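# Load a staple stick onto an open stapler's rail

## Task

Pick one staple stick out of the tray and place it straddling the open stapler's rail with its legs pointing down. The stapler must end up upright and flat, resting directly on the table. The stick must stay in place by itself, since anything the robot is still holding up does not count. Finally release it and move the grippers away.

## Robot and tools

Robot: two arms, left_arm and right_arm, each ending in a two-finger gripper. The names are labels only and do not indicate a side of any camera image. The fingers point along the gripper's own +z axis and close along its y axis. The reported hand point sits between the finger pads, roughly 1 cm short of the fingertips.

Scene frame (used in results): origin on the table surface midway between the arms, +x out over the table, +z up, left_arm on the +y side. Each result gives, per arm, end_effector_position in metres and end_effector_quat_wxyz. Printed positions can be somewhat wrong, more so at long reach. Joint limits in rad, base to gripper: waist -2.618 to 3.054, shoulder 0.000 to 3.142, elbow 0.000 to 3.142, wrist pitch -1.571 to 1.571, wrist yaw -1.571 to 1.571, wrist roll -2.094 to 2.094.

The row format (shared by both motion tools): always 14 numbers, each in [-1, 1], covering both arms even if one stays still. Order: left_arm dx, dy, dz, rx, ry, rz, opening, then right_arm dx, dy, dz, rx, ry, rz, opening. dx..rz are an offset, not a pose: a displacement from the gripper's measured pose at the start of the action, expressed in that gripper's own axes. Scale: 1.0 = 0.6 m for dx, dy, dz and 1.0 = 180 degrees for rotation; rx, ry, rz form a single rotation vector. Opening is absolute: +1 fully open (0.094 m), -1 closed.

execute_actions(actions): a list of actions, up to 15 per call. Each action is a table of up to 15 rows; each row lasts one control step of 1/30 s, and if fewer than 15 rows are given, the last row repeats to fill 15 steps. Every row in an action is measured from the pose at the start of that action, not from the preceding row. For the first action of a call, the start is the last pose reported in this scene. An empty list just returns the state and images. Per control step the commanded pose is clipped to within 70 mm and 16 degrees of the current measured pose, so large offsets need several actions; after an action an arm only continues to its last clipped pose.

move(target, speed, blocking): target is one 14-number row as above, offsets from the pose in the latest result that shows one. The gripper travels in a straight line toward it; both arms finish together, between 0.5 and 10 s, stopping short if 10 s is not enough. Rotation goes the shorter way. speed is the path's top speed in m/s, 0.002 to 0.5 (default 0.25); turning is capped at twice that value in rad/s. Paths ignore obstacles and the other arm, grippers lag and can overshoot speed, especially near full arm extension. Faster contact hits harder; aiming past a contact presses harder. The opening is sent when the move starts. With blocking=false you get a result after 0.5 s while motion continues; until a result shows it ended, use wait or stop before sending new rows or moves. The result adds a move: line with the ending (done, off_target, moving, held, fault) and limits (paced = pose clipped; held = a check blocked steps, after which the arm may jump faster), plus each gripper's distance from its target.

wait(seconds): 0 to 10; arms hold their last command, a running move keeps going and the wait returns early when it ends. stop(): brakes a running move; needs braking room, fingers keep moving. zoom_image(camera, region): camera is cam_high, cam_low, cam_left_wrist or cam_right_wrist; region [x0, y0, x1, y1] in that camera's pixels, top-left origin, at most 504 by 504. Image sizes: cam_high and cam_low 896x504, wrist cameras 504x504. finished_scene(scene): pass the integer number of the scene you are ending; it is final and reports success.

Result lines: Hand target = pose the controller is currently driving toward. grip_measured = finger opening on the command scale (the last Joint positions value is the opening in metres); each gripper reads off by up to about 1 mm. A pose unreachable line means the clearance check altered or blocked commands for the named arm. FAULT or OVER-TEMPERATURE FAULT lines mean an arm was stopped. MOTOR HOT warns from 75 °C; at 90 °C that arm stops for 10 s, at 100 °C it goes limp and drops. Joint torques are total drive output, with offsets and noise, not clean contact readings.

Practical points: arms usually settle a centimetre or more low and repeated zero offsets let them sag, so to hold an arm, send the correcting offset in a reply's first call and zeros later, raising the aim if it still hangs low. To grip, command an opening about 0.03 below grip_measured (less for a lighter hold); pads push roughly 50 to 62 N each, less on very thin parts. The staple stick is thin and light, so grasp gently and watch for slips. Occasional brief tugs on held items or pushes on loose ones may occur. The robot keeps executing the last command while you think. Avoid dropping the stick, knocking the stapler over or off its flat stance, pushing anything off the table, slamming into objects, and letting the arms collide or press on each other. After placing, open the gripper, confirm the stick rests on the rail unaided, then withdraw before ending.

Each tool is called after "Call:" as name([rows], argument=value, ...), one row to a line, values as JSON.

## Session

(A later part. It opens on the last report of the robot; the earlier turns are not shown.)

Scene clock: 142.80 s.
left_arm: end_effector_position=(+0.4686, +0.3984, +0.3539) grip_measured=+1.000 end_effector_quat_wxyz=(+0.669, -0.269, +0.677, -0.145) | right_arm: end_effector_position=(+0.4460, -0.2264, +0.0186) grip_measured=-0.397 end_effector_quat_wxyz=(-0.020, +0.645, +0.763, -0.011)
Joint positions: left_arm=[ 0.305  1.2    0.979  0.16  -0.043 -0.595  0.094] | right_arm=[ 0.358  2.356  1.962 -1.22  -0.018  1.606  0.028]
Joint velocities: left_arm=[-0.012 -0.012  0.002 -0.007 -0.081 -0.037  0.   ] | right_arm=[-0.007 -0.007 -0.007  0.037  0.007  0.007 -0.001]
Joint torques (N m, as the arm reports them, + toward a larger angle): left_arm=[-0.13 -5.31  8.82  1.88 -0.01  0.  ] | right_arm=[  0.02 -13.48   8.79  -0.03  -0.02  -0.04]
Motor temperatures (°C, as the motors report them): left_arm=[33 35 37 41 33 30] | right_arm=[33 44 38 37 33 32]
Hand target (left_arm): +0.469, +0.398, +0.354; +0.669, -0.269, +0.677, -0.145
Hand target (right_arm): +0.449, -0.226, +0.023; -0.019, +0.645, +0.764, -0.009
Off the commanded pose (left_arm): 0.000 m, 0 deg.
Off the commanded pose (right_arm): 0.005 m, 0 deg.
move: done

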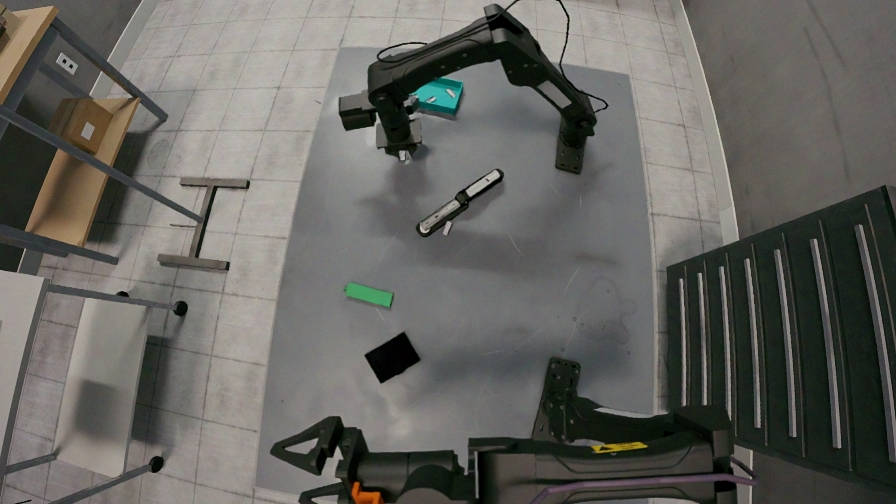

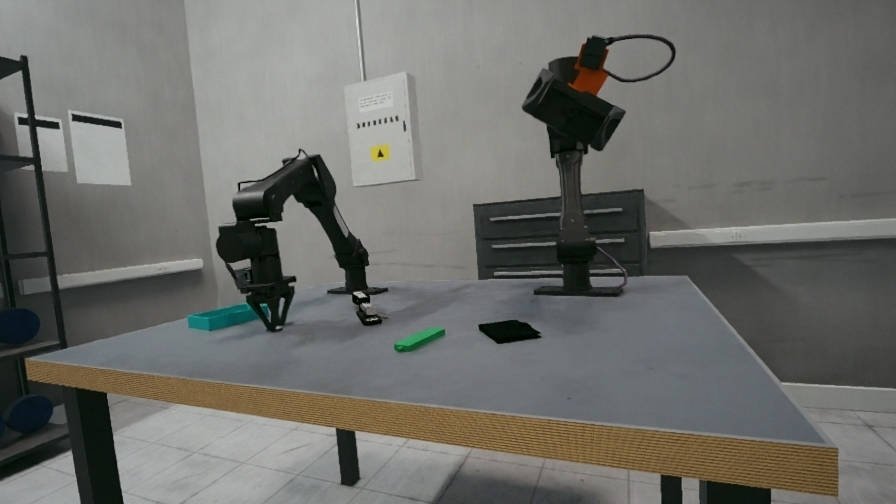

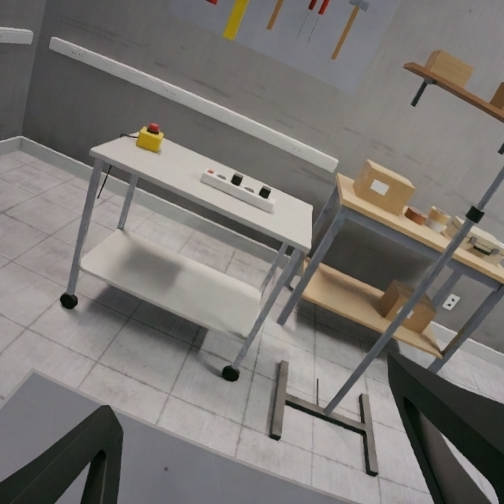

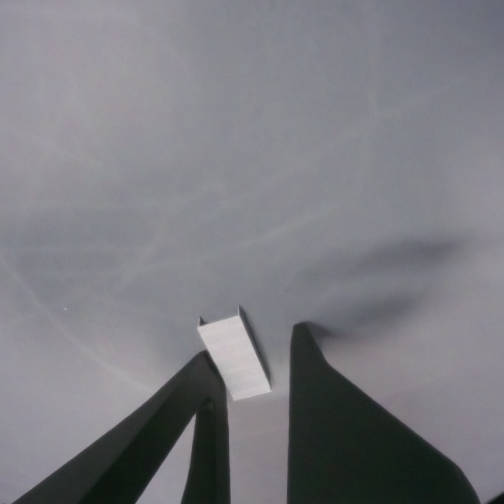

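Call:
move(target=[0,0,0,0,0,0,1,0,0.004,-0.007,0,0,0,-0.79], speed=0.03)

Call:
move(target=[0,0,0,0,0,0,1,0,0,-0.09,-0.014,0,0,-0.79], speed=0.1)

Call:
move(target=[0,0,0,0,0,0,1,0.303,-0.109,0,0,0,-0.679,-0.79], speed=0.4)

Scene clock: 143.60 s.
left_arm: end_effector_position=(+0.4686, +0.3984, +0.3539) grip_measured=+1.000 end_effector_quat_wxyz=(+0.669, -0.269, +0.677, -0.145) | right_arm: end_effector_position=(+0.4453, -0.2265, +0.0187) grip_measured=-0.759 end_effector_quat_wxyz=(-0.021, +0.645, +0.763, -0.012)
Joint positions: left_arm=[ 0.305  1.2    0.979  0.16  -0.043 -0.595  0.094] | right_arm=[ 0.358  2.356  1.962 -1.222 -0.018  1.606  0.011]
Joint velocities: left_arm=[-0.012 -0.012 -0.022  0.022  0.007 -0.037  0.   ] | right_arm=[ 0.002 -0.012 -0.002  0.022  0.066 -0.066  0.001]
Joint torques (N m, as the arm reports them, + toward a larger angle): left_arm=[ 0.08 -5.38  8.92  1.91 -0.03  0.06] | right_arm=[ -0.1  -13.25   9.13  -0.04  -0.01  -0.06]
Motor temperatures (°C, as the motors report them): left_arm=[33 35 37 41 33 30] | right_arm=[33 44 38 37 33 32]
Hand target (left_arm): +0.469, +0.398, +0.354; +0.669, -0.269, +0.677, -0.145
Hand target (right_arm): +0.448, -0.226, +0.023; -0.020, +0.645, +0.763, -0.011
Off the commanded pose (left_arm): 0.000 m, 0 deg.
Off the commanded pose (right_arm): 0.005 m, 0 deg.
move: done

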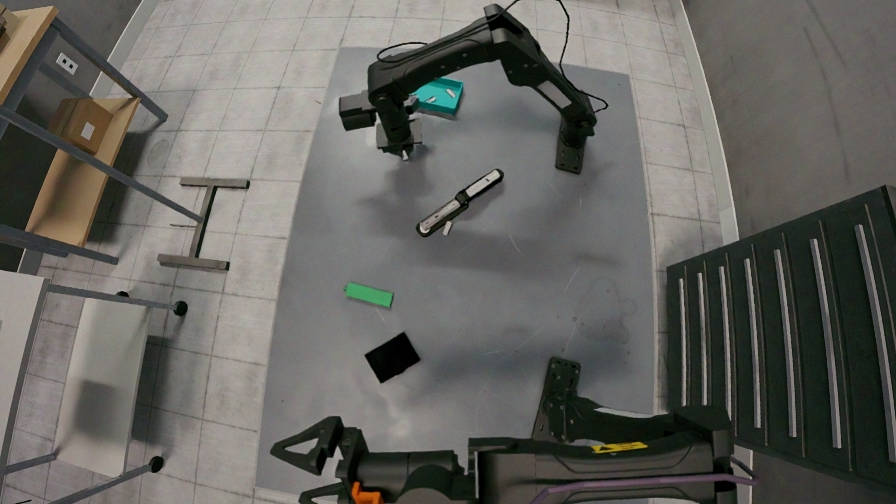

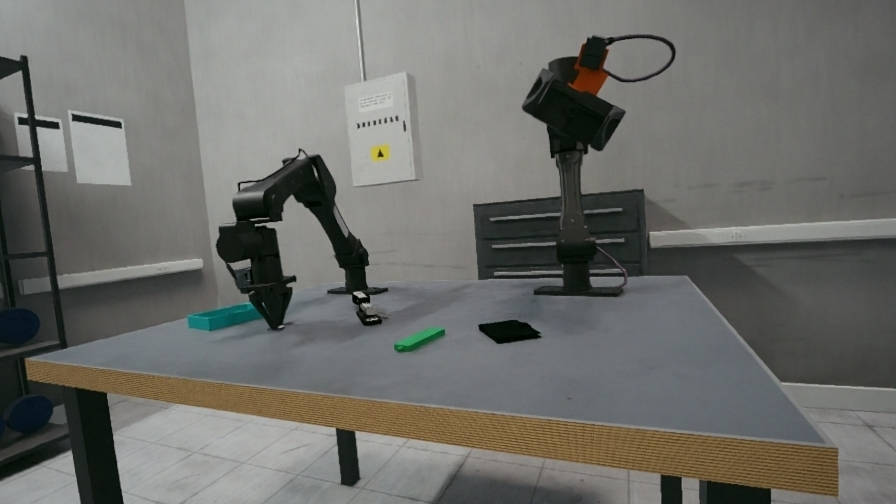

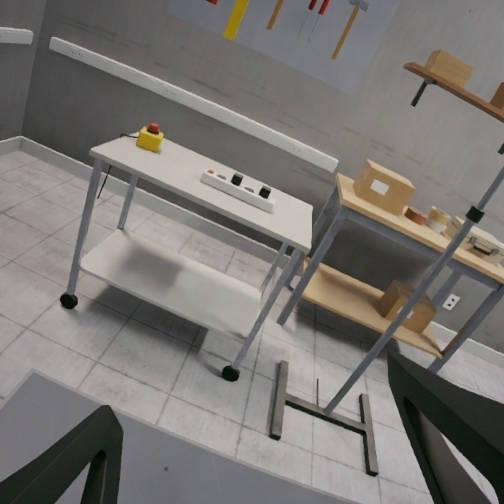

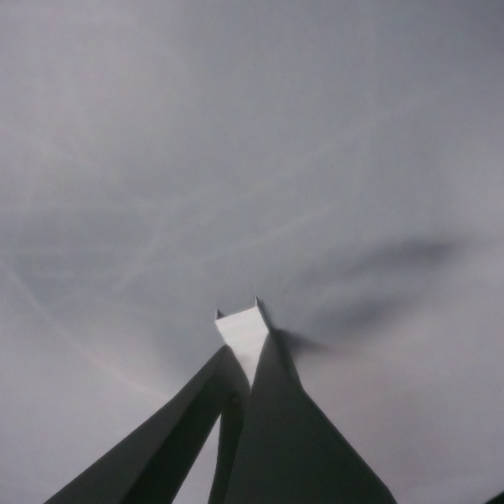

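Scene clock: 144.70 s.
left_arm: end_effector_position=(+0.4686, +0.3984, +0.3539) grip_measured=+1.000 end_effector_quat_wxyz=(+0.669, -0.269, +0.677, -0.145) | right_arm: end_effector_position=(+0.4444, -0.2267, +0.0620) grip_measured=-0.759 end_effector_quat_wxyz=(-0.013, +0.645, +0.764, -0.002)
Joint positions: left_arm=[ 0.305  1.2    0.979  0.16  -0.043 -0.595  0.094] | right_arm=[ 0.358  2.301  2.041 -1.33  -0.018  1.606  0.011]
Joint velocities: left_arm=[ 0.002 -0.002  0.012 -0.037 -0.051 -0.11   0.   ] | right_arm=[ 0.002  0.022 -0.002 -0.007  0.007 -0.051 -0.   ]
Joint torques (N m, as the arm reports them, + toward a larger angle): left_arm=[-0.15 -5.28  9.04  1.87 -0.02  0.  ] | right_arm=[ -0.19 -14.1    9.19   0.     0.05  -0.06]
Motor temperatures (°C, as the motors report them): left_arm=[33 35 37 41 33 30] | right_arm=[33 45 38 36 33 32]
Hand target (left_arm): +0.469, +0.398, +0.354; +0.669, -0.269, +0.677, -0.145
Hand target (right_arm): +0.448, -0.227, +0.073; -0.007, +0.646, +0.764, +0.005
Off the commanded pose (left_arm): 0.000 m, 0 deg.
Off the commanded pose (right_arm): 0.011 m, 1 deg.
move: off_target (right_arm)

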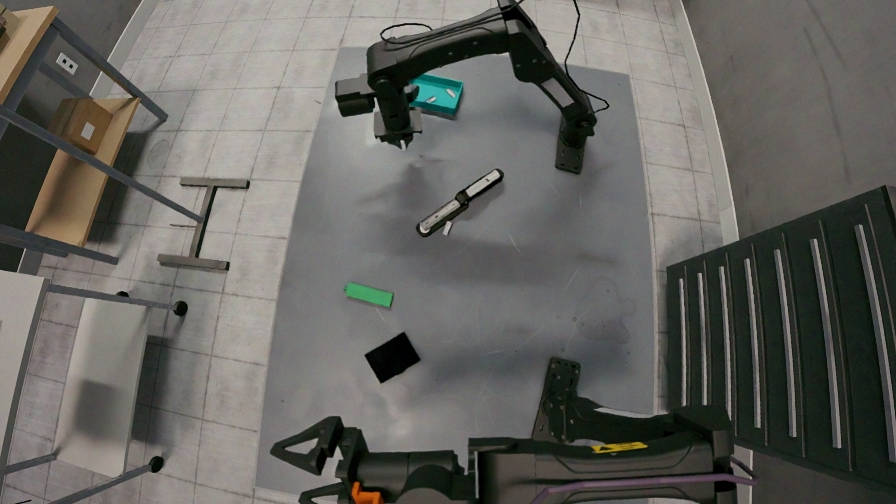

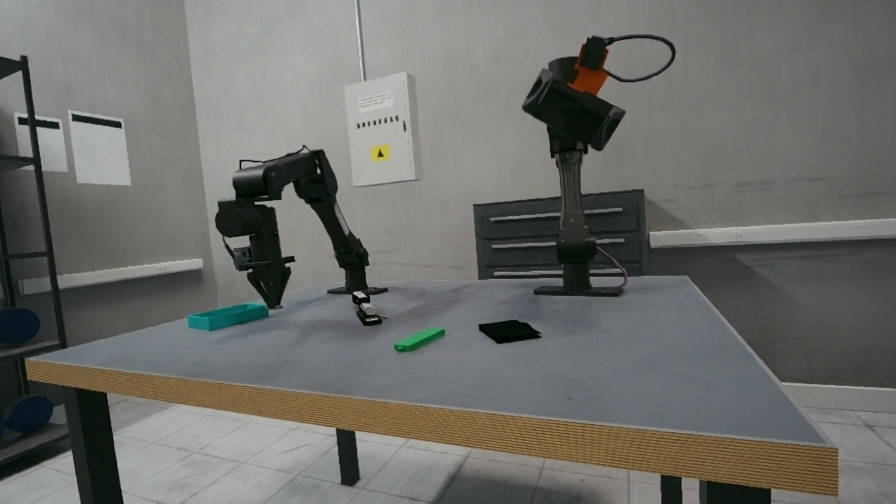

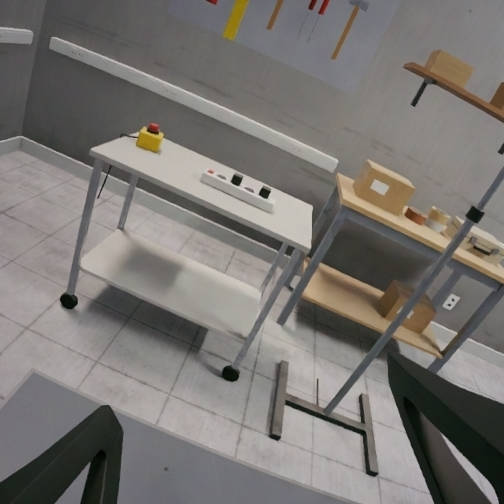

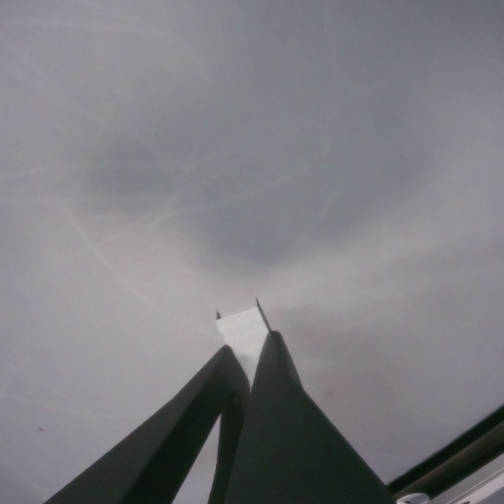

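Scene clock: 148.00 s.
left_arm: end_effector_position=(+0.4686, +0.3984, +0.3539) grip_measured=+1.000 end_effector_quat_wxyz=(+0.669, -0.269, +0.677, -0.145) | right_arm: end_effector_position=(+0.3501, -0.0609, +0.0622) grip_measured=-0.759 end_effector_quat_wxyz=(-0.014, -0.351, +0.936, +0.006)
Joint positions: left_arm=[ 0.305  1.2    0.979  0.16  -0.043 -0.595  0.094] | right_arm=[ 0.798  2.227  1.918 -1.285 -0.018 -0.075  0.011]
Joint velocities: left_arm=[ 0.007  0.002 -0.027 -0.037  0.037 -0.066  0.   ] | right_arm=[ 0.007 -0.012 -0.007 -0.066 -0.007 -0.037 -0.   ]
Joint torques (N m, as the arm reports them, + toward a larger angle): left_arm=[-0.1  -5.29  8.9   1.9  -0.02  0.05] | right_arm=[  0.39 -13.58   7.12   0.15  -0.05  -0.08]
Motor temperatures (°C, as the motors report them): left_arm=[33 35 37 41 33 30] | right_arm=[33 45 38 36 33 32]
Hand target (left_arm): +0.469, +0.398, +0.354; +0.669, -0.269, +0.677, -0.145
Hand target (right_arm): +0.350, -0.057, +0.066; -0.008, -0.357, +0.934, +0.011
Off the commanded pose (left_arm): 0.000 m, 0 deg.
Off the commanded pose (right_arm): 0.005 m, 1 deg.
move: done

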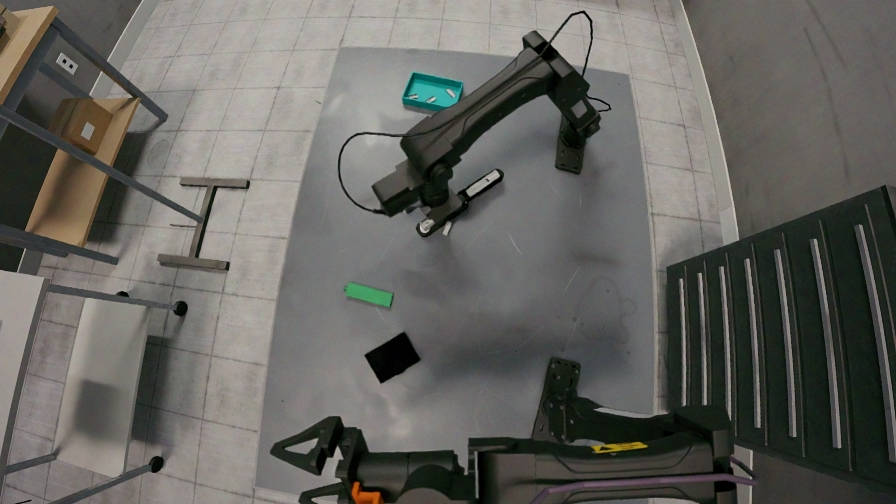

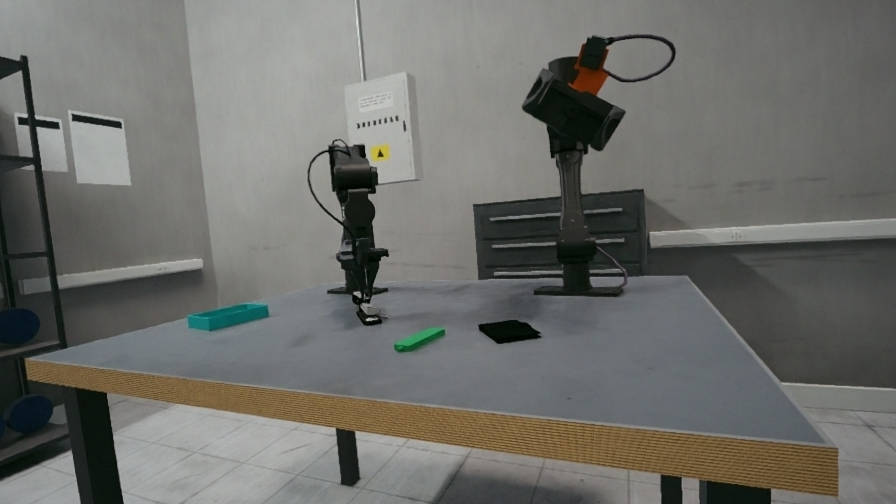

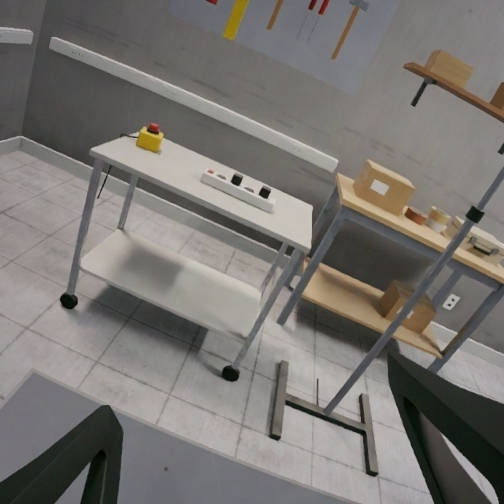

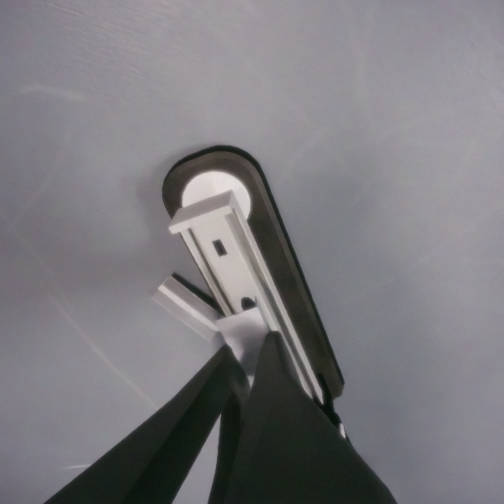

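Plain descent (outward drift helps pitch), then look.

Call:
move(target=[0,0,0,0,0,0,1,0,0.004,0.024,0,-0.006,-0.008,-0.79], speed=0.03)

Call:
zoom_image(camera="cam_right_wrist", region=[150,210,350,440])

Scene clock: 149.03 s.
left_arm: end_effector_position=(+0.4686, +0.3984, +0.3539) grip_measured=+1.000 end_effector_quat_wxyz=(+0.669, -0.269, +0.677, -0.145) | right_arm: end_effector_position=(+0.3512, -0.0600, +0.0469) grip_measured=-0.759 end_effector_quat_wxyz=(-0.008, -0.357, +0.934, +0.007)
Joint positions: left_arm=[ 0.305  1.2    0.979  0.16  -0.043 -0.595  0.094] | right_arm=[ 0.798  2.227  1.857 -1.212 -0.018 -0.089  0.011]
Joint velocities: left_arm=[ 0.007  0.002  0.007 -0.022  0.11  -0.007  0.   ] | right_arm=[-0.002  0.002 -0.017  0.007 -0.037  0.051 -0.002]
Joint torques (N m, as the arm reports them, + toward a larger angle): left_arm=[ 0.06 -5.25  9.01  1.89  0.03  0.04] | right_arm=[  0.46 -14.35   5.1    0.25   0.    -0.11]
Motor temperatures (°C, as the motors report them): left_arm=[33 35 37 41 33 30] | right_arm=[33 45 38 36 33 32]
Hand target (left_arm): +0.469, +0.398, +0.354; +0.669, -0.269, +0.677, -0.145
Hand target (right_arm): +0.348, -0.059, +0.048; -0.005, -0.363, +0.932, +0.009
Off the commanded pose (left_arm): 0.000 m, 0 deg.
Off the commanded pose (right_arm): 0.003 m, 1 deg.
move: done

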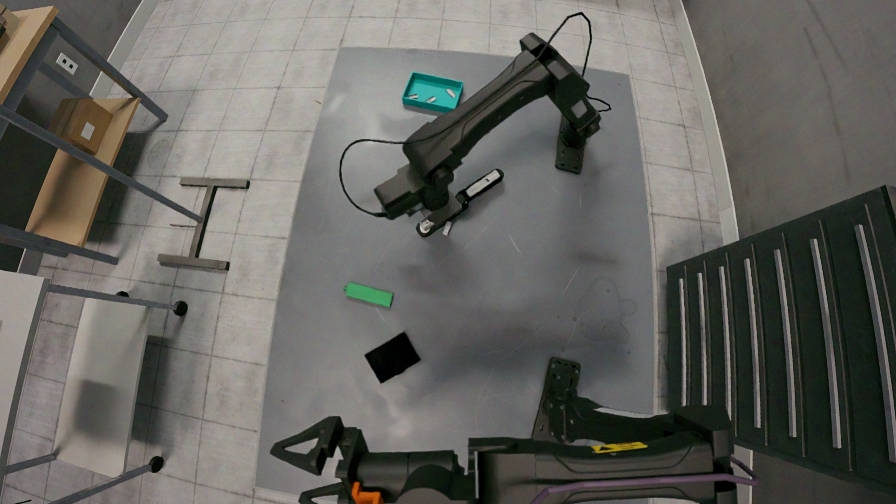

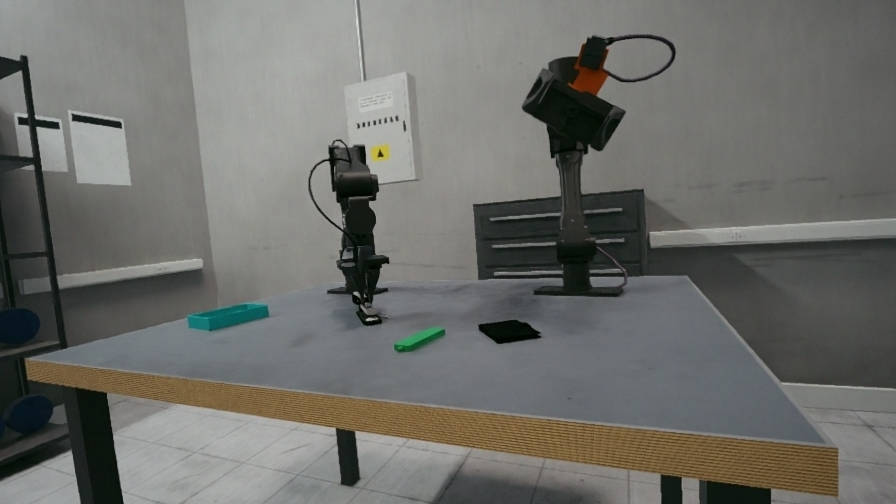

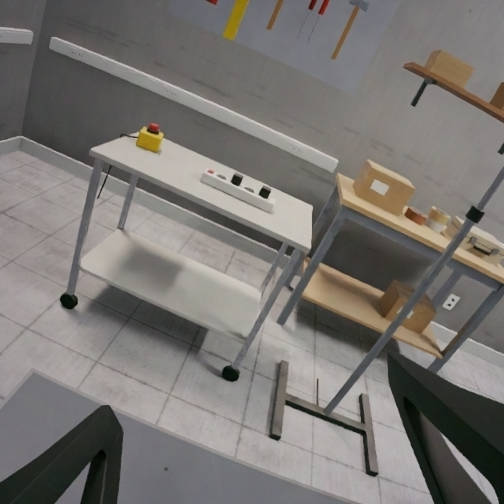

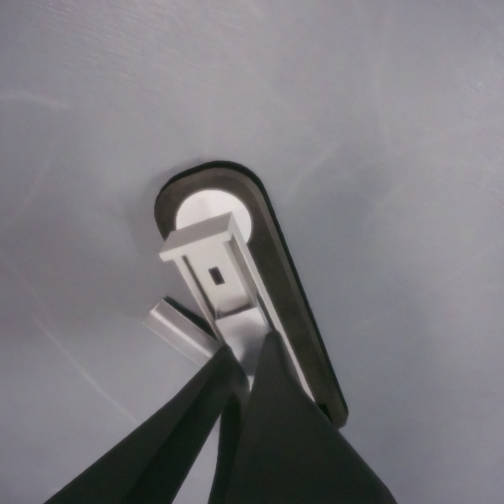

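Region (150, 210, 350, 440) of cam_right_wrist's 504x504 image, scaled by 2.191, with more detail than that image has; it fills the left 438 columns of this view, and the rest is white.

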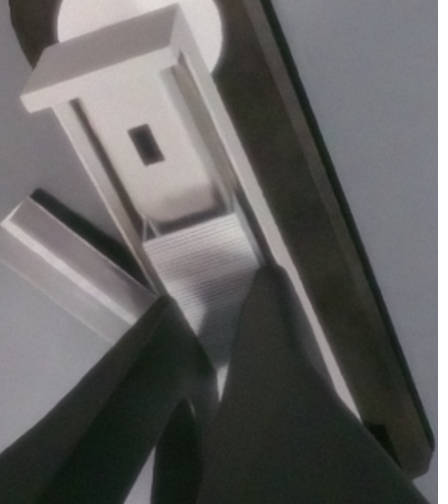

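Call:
move(target=[0,0,0,0,0,0,1,0,0.0073,0,-0.0073,0,0,-0.79], speed=0.015)

Call:
move(target=[0,0,0,0,0,0,1,0.003,0,0.009,0,0,0,-0.79], speed=0.015)

Call:
zoom_image(camera="cam_right_wrist", region=[150,210,350,440])

Scene clock: 150.17 s.
left_arm: end_effector_position=(+0.4686, +0.3984, +0.3539) grip_measured=+1.000 end_effector_quat_wxyz=(+0.669, -0.269, +0.677, -0.145) | right_arm: end_effector_position=(+0.3503, -0.0583, +0.0470) grip_measured=-0.759 end_effector_quat_wxyz=(-0.009, -0.357, +0.934, +0.013)
Joint positions: left_arm=[ 0.305  1.2    0.979  0.16  -0.043 -0.595  0.094] | right_arm=[ 0.798  2.227  1.857 -1.211 -0.03  -0.089  0.011]
Joint velocities: left_arm=[ 0.012 -0.007  0.012 -0.007 -0.007 -0.022  0.   ] | right_arm=[-0.007 -0.007 -0.002 -0.022 -0.007  0.037  0.   ]
Joint torques (N m, as the arm reports them, + toward a larger angle): left_arm=[-0.13 -5.41  8.96  1.84  0.03  0.01] | right_arm=[ -0.15 -12.94   6.82   0.17  -0.1   -0.04]
Motor temperatures (°C, as the motors report them): left_arm=[33 35 37 42 33 30] | right_arm=[33 45 38 36 33 32]
Hand target (left_arm): +0.469, +0.398, +0.354; +0.669, -0.269, +0.677, -0.145
Hand target (right_arm): +0.348, -0.057, +0.047; -0.012, -0.357, +0.934, +0.018
Off the commanded pose (left_arm): 0.000 m, 0 deg.
Off the commanded pose (right_arm): 0.002 m, 1 deg.
move: done

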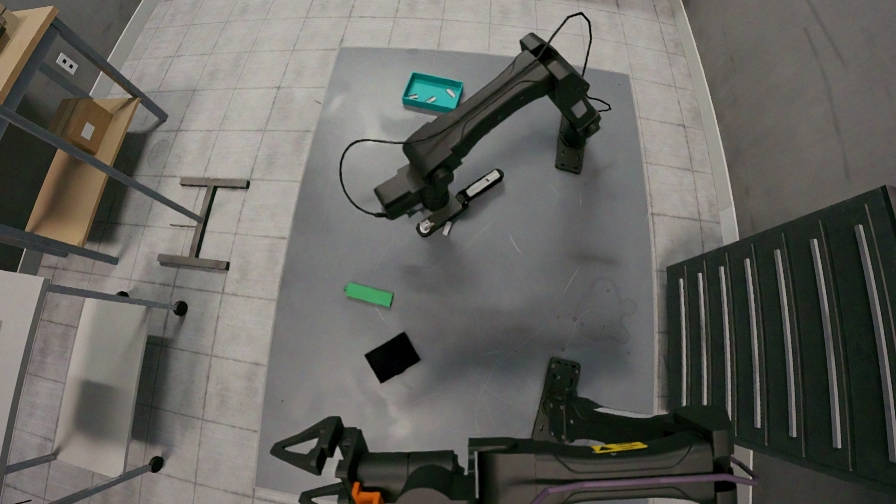

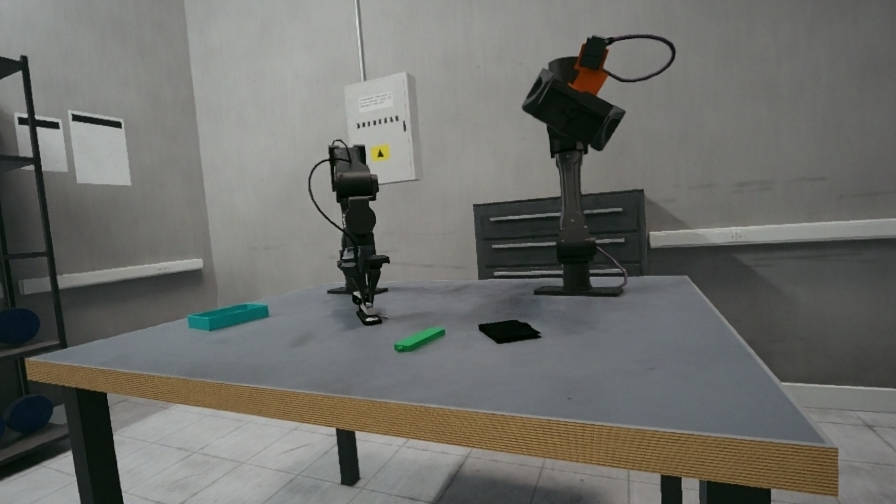

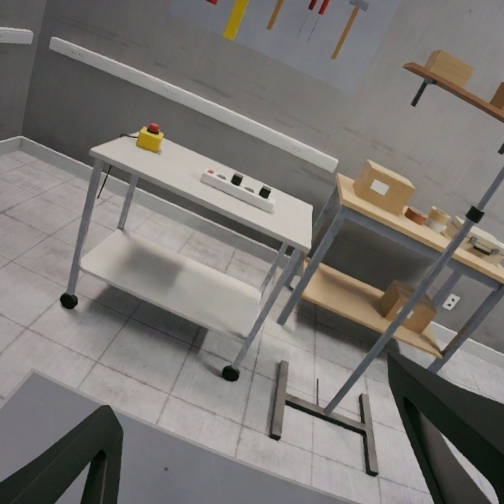

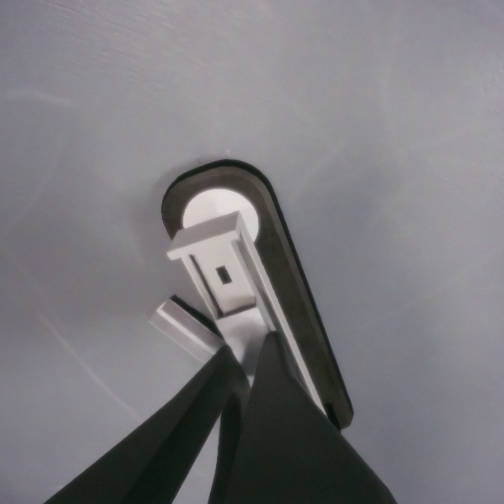

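Scene clock: 150.87 s.
left_arm: end_effector_position=(+0.4686, +0.3984, +0.3539) grip_measured=+1.000 end_effector_quat_wxyz=(+0.669, -0.269, +0.677, -0.145) | right_arm: end_effector_position=(+0.3526, -0.0565, +0.0470) grip_measured=-0.759 end_effector_quat_wxyz=(-0.003, -0.357, +0.934, +0.014)
Joint positions: left_arm=[ 0.305  1.2    0.979  0.16  -0.043 -0.595  0.094] | right_arm=[ 0.798  2.227  1.857 -1.199 -0.03  -0.089  0.011]
Joint velocities: left_arm=[-0.002 -0.002  0.007 -0.007  0.007 -0.051  0.   ] | right_arm=[-0.007  0.002 -0.012 -0.081 -0.022  0.007  0.001]
Joint torques (N m, as the arm reports them, + toward a larger angle): left_arm=[ 0.05 -5.46  9.09  1.89  0.05 -0.03] | right_arm=[  0.04 -13.25   4.61   0.29   0.03  -0.04]
Motor temperatures (°C, as the motors report them): left_arm=[33 35 37 42 33 30] | right_arm=[33 46 38 36 33 32]
Hand target (left_arm): +0.469, +0.398, +0.354; +0.669, -0.269, +0.677, -0.145
Hand target (right_arm): +0.349, -0.059, +0.042; -0.009, -0.357, +0.934, +0.013
Off the commanded pose (left_arm): 0.000 m, 0 deg.
Off the commanded pose (right_arm): 0.007 m, 1 deg.
move: done

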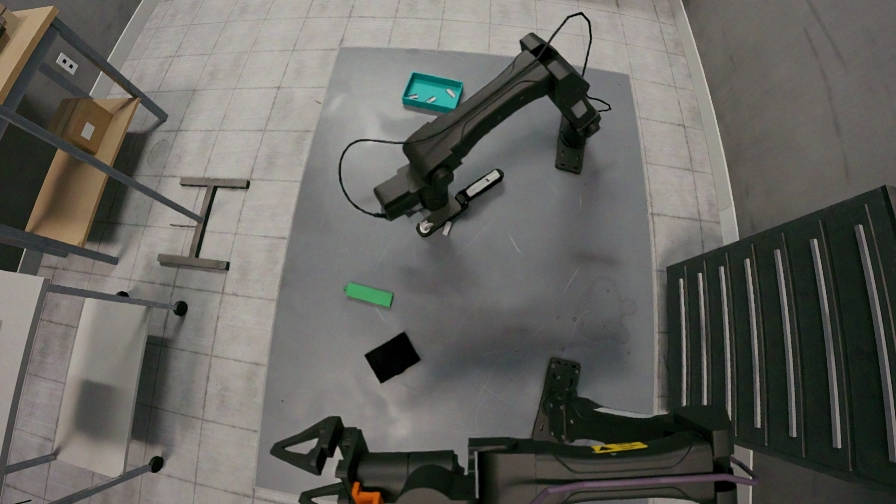

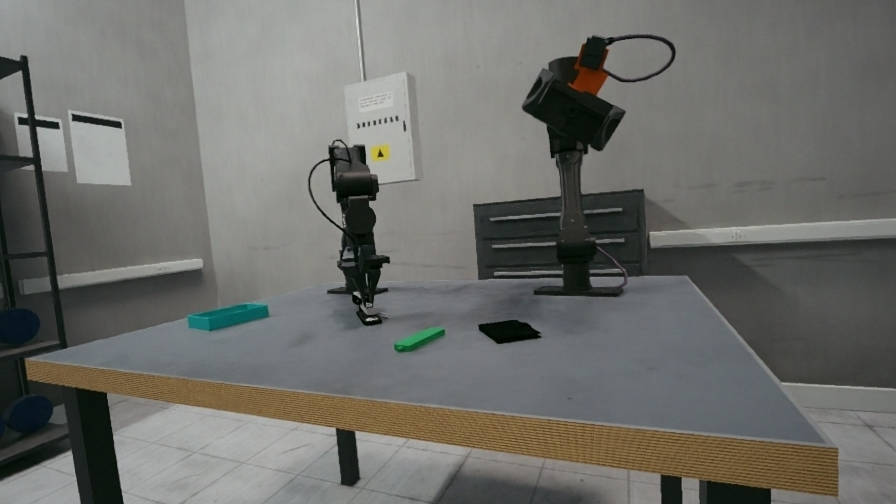

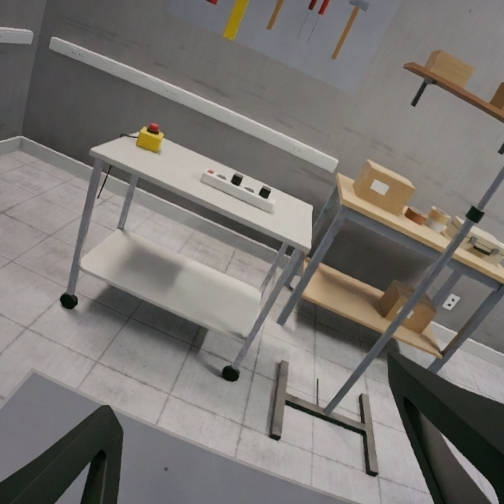

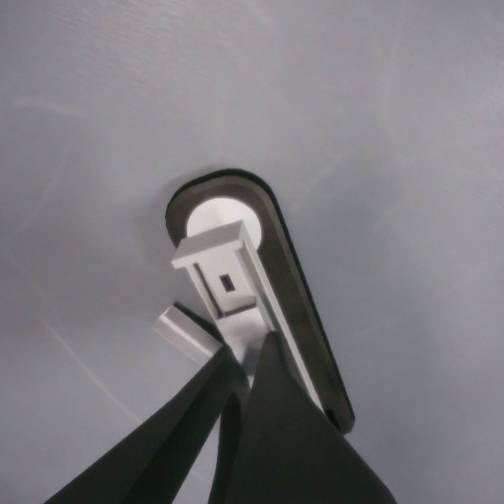

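Region (150, 210, 350, 440) of cam_right_wrist's 504x504 image, scaled by 2.191, with more detail than that image has; it fills the left 438 columns of this view, and the rest is white.

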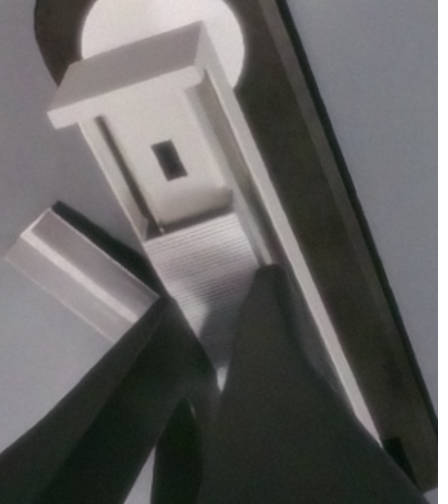

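Call:
move(target=[0,0,0,0,0,0,1,0.003,0,0.016,0,0.007,0,-0.79], speed=0.015)

Call:
zoom_image(camera="cam_right_wrist", region=[150,210,350,440])

Scene clock: 151.90 s.
left_arm: end_effector_position=(+0.4686, +0.3984, +0.3539) grip_measured=+1.000 end_effector_quat_wxyz=(+0.669, -0.269, +0.677, -0.145) | right_arm: end_effector_position=(+0.3519, -0.0570, +0.0418) grip_measured=-0.759 end_effector_quat_wxyz=(-0.009, -0.357, +0.934, +0.013)
Joint positions: left_arm=[ 0.305  1.2    0.979  0.16  -0.043 -0.595  0.094] | right_arm=[ 0.798  2.239  1.857 -1.199 -0.03  -0.089  0.011]
Joint velocities: left_arm=[ 0.007 -0.002 -0.002 -0.022 -0.007 -0.007  0.   ] | right_arm=[-0.012 -0.002 -0.007 -0.007 -0.007 -0.022 -0.001]
Joint torques (N m, as the arm reports them, + toward a larger angle): left_arm=[-0.01 -5.53  9.11  1.92 -0.03 -0.03] | right_arm=[  0.1  -12.26   6.54   0.22   0.03  -0.01]
Motor temperatures (°C, as the motors report them): left_arm=[33 35 37 42 33 30] | right_arm=[33 46 38 36 33 32]
Hand target (left_arm): +0.469, +0.398, +0.354; +0.669, -0.269, +0.677, -0.145
Hand target (right_arm): +0.351, -0.058, +0.037; -0.013, -0.357, +0.934, +0.011
Off the commanded pose (left_arm): 0.000 m, 0 deg.
Off the commanded pose (right_arm): 0.005 m, 1 deg.
move: done

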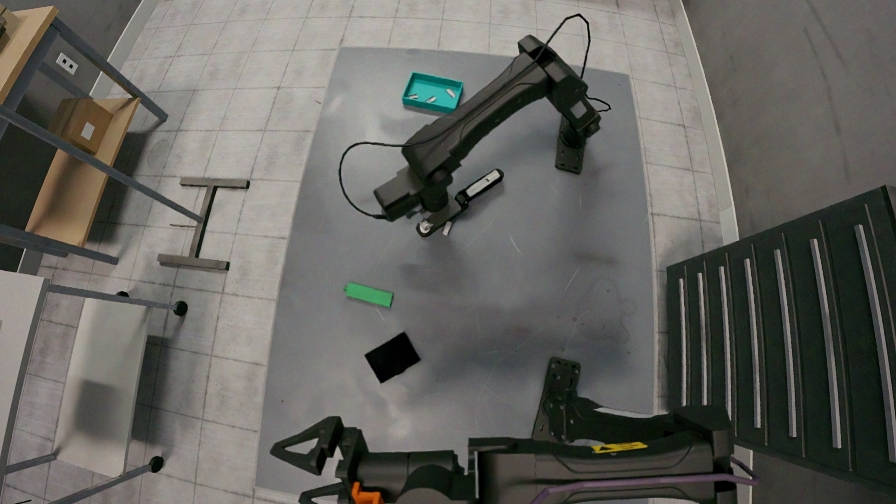

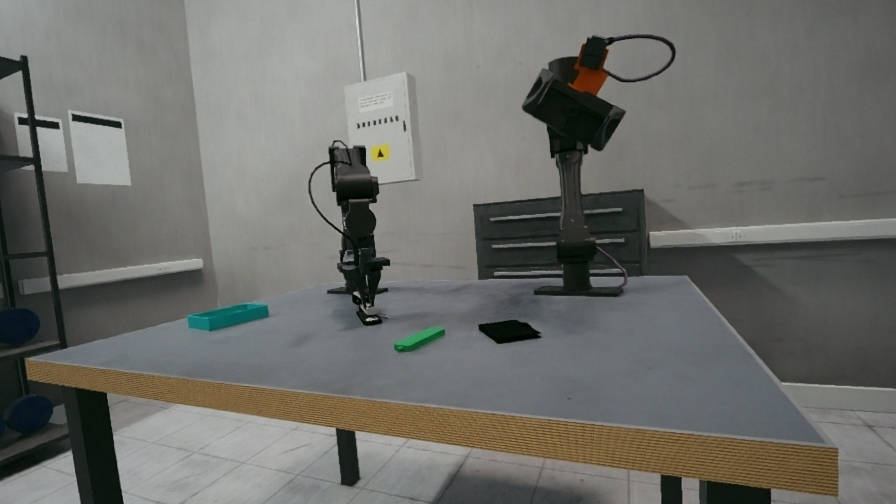

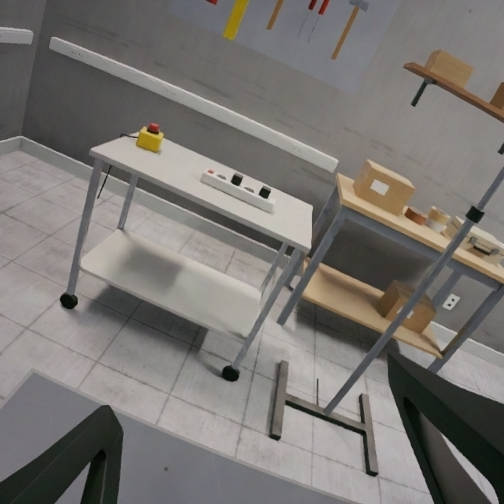

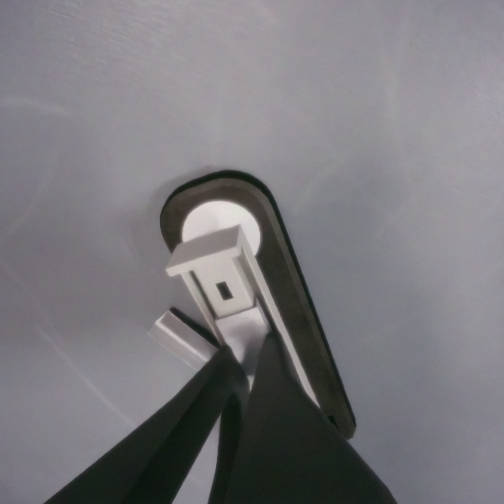

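Region (150, 210, 350, 440) of cam_right_wrist's 504x504 image, scaled by 2.191, with more detail than that image has; it fills the left 438 columns of this view, and the rest is white.

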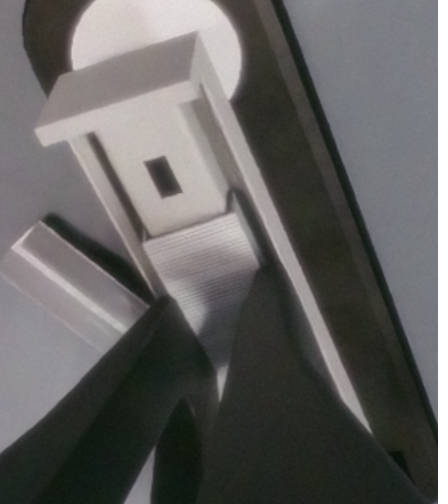

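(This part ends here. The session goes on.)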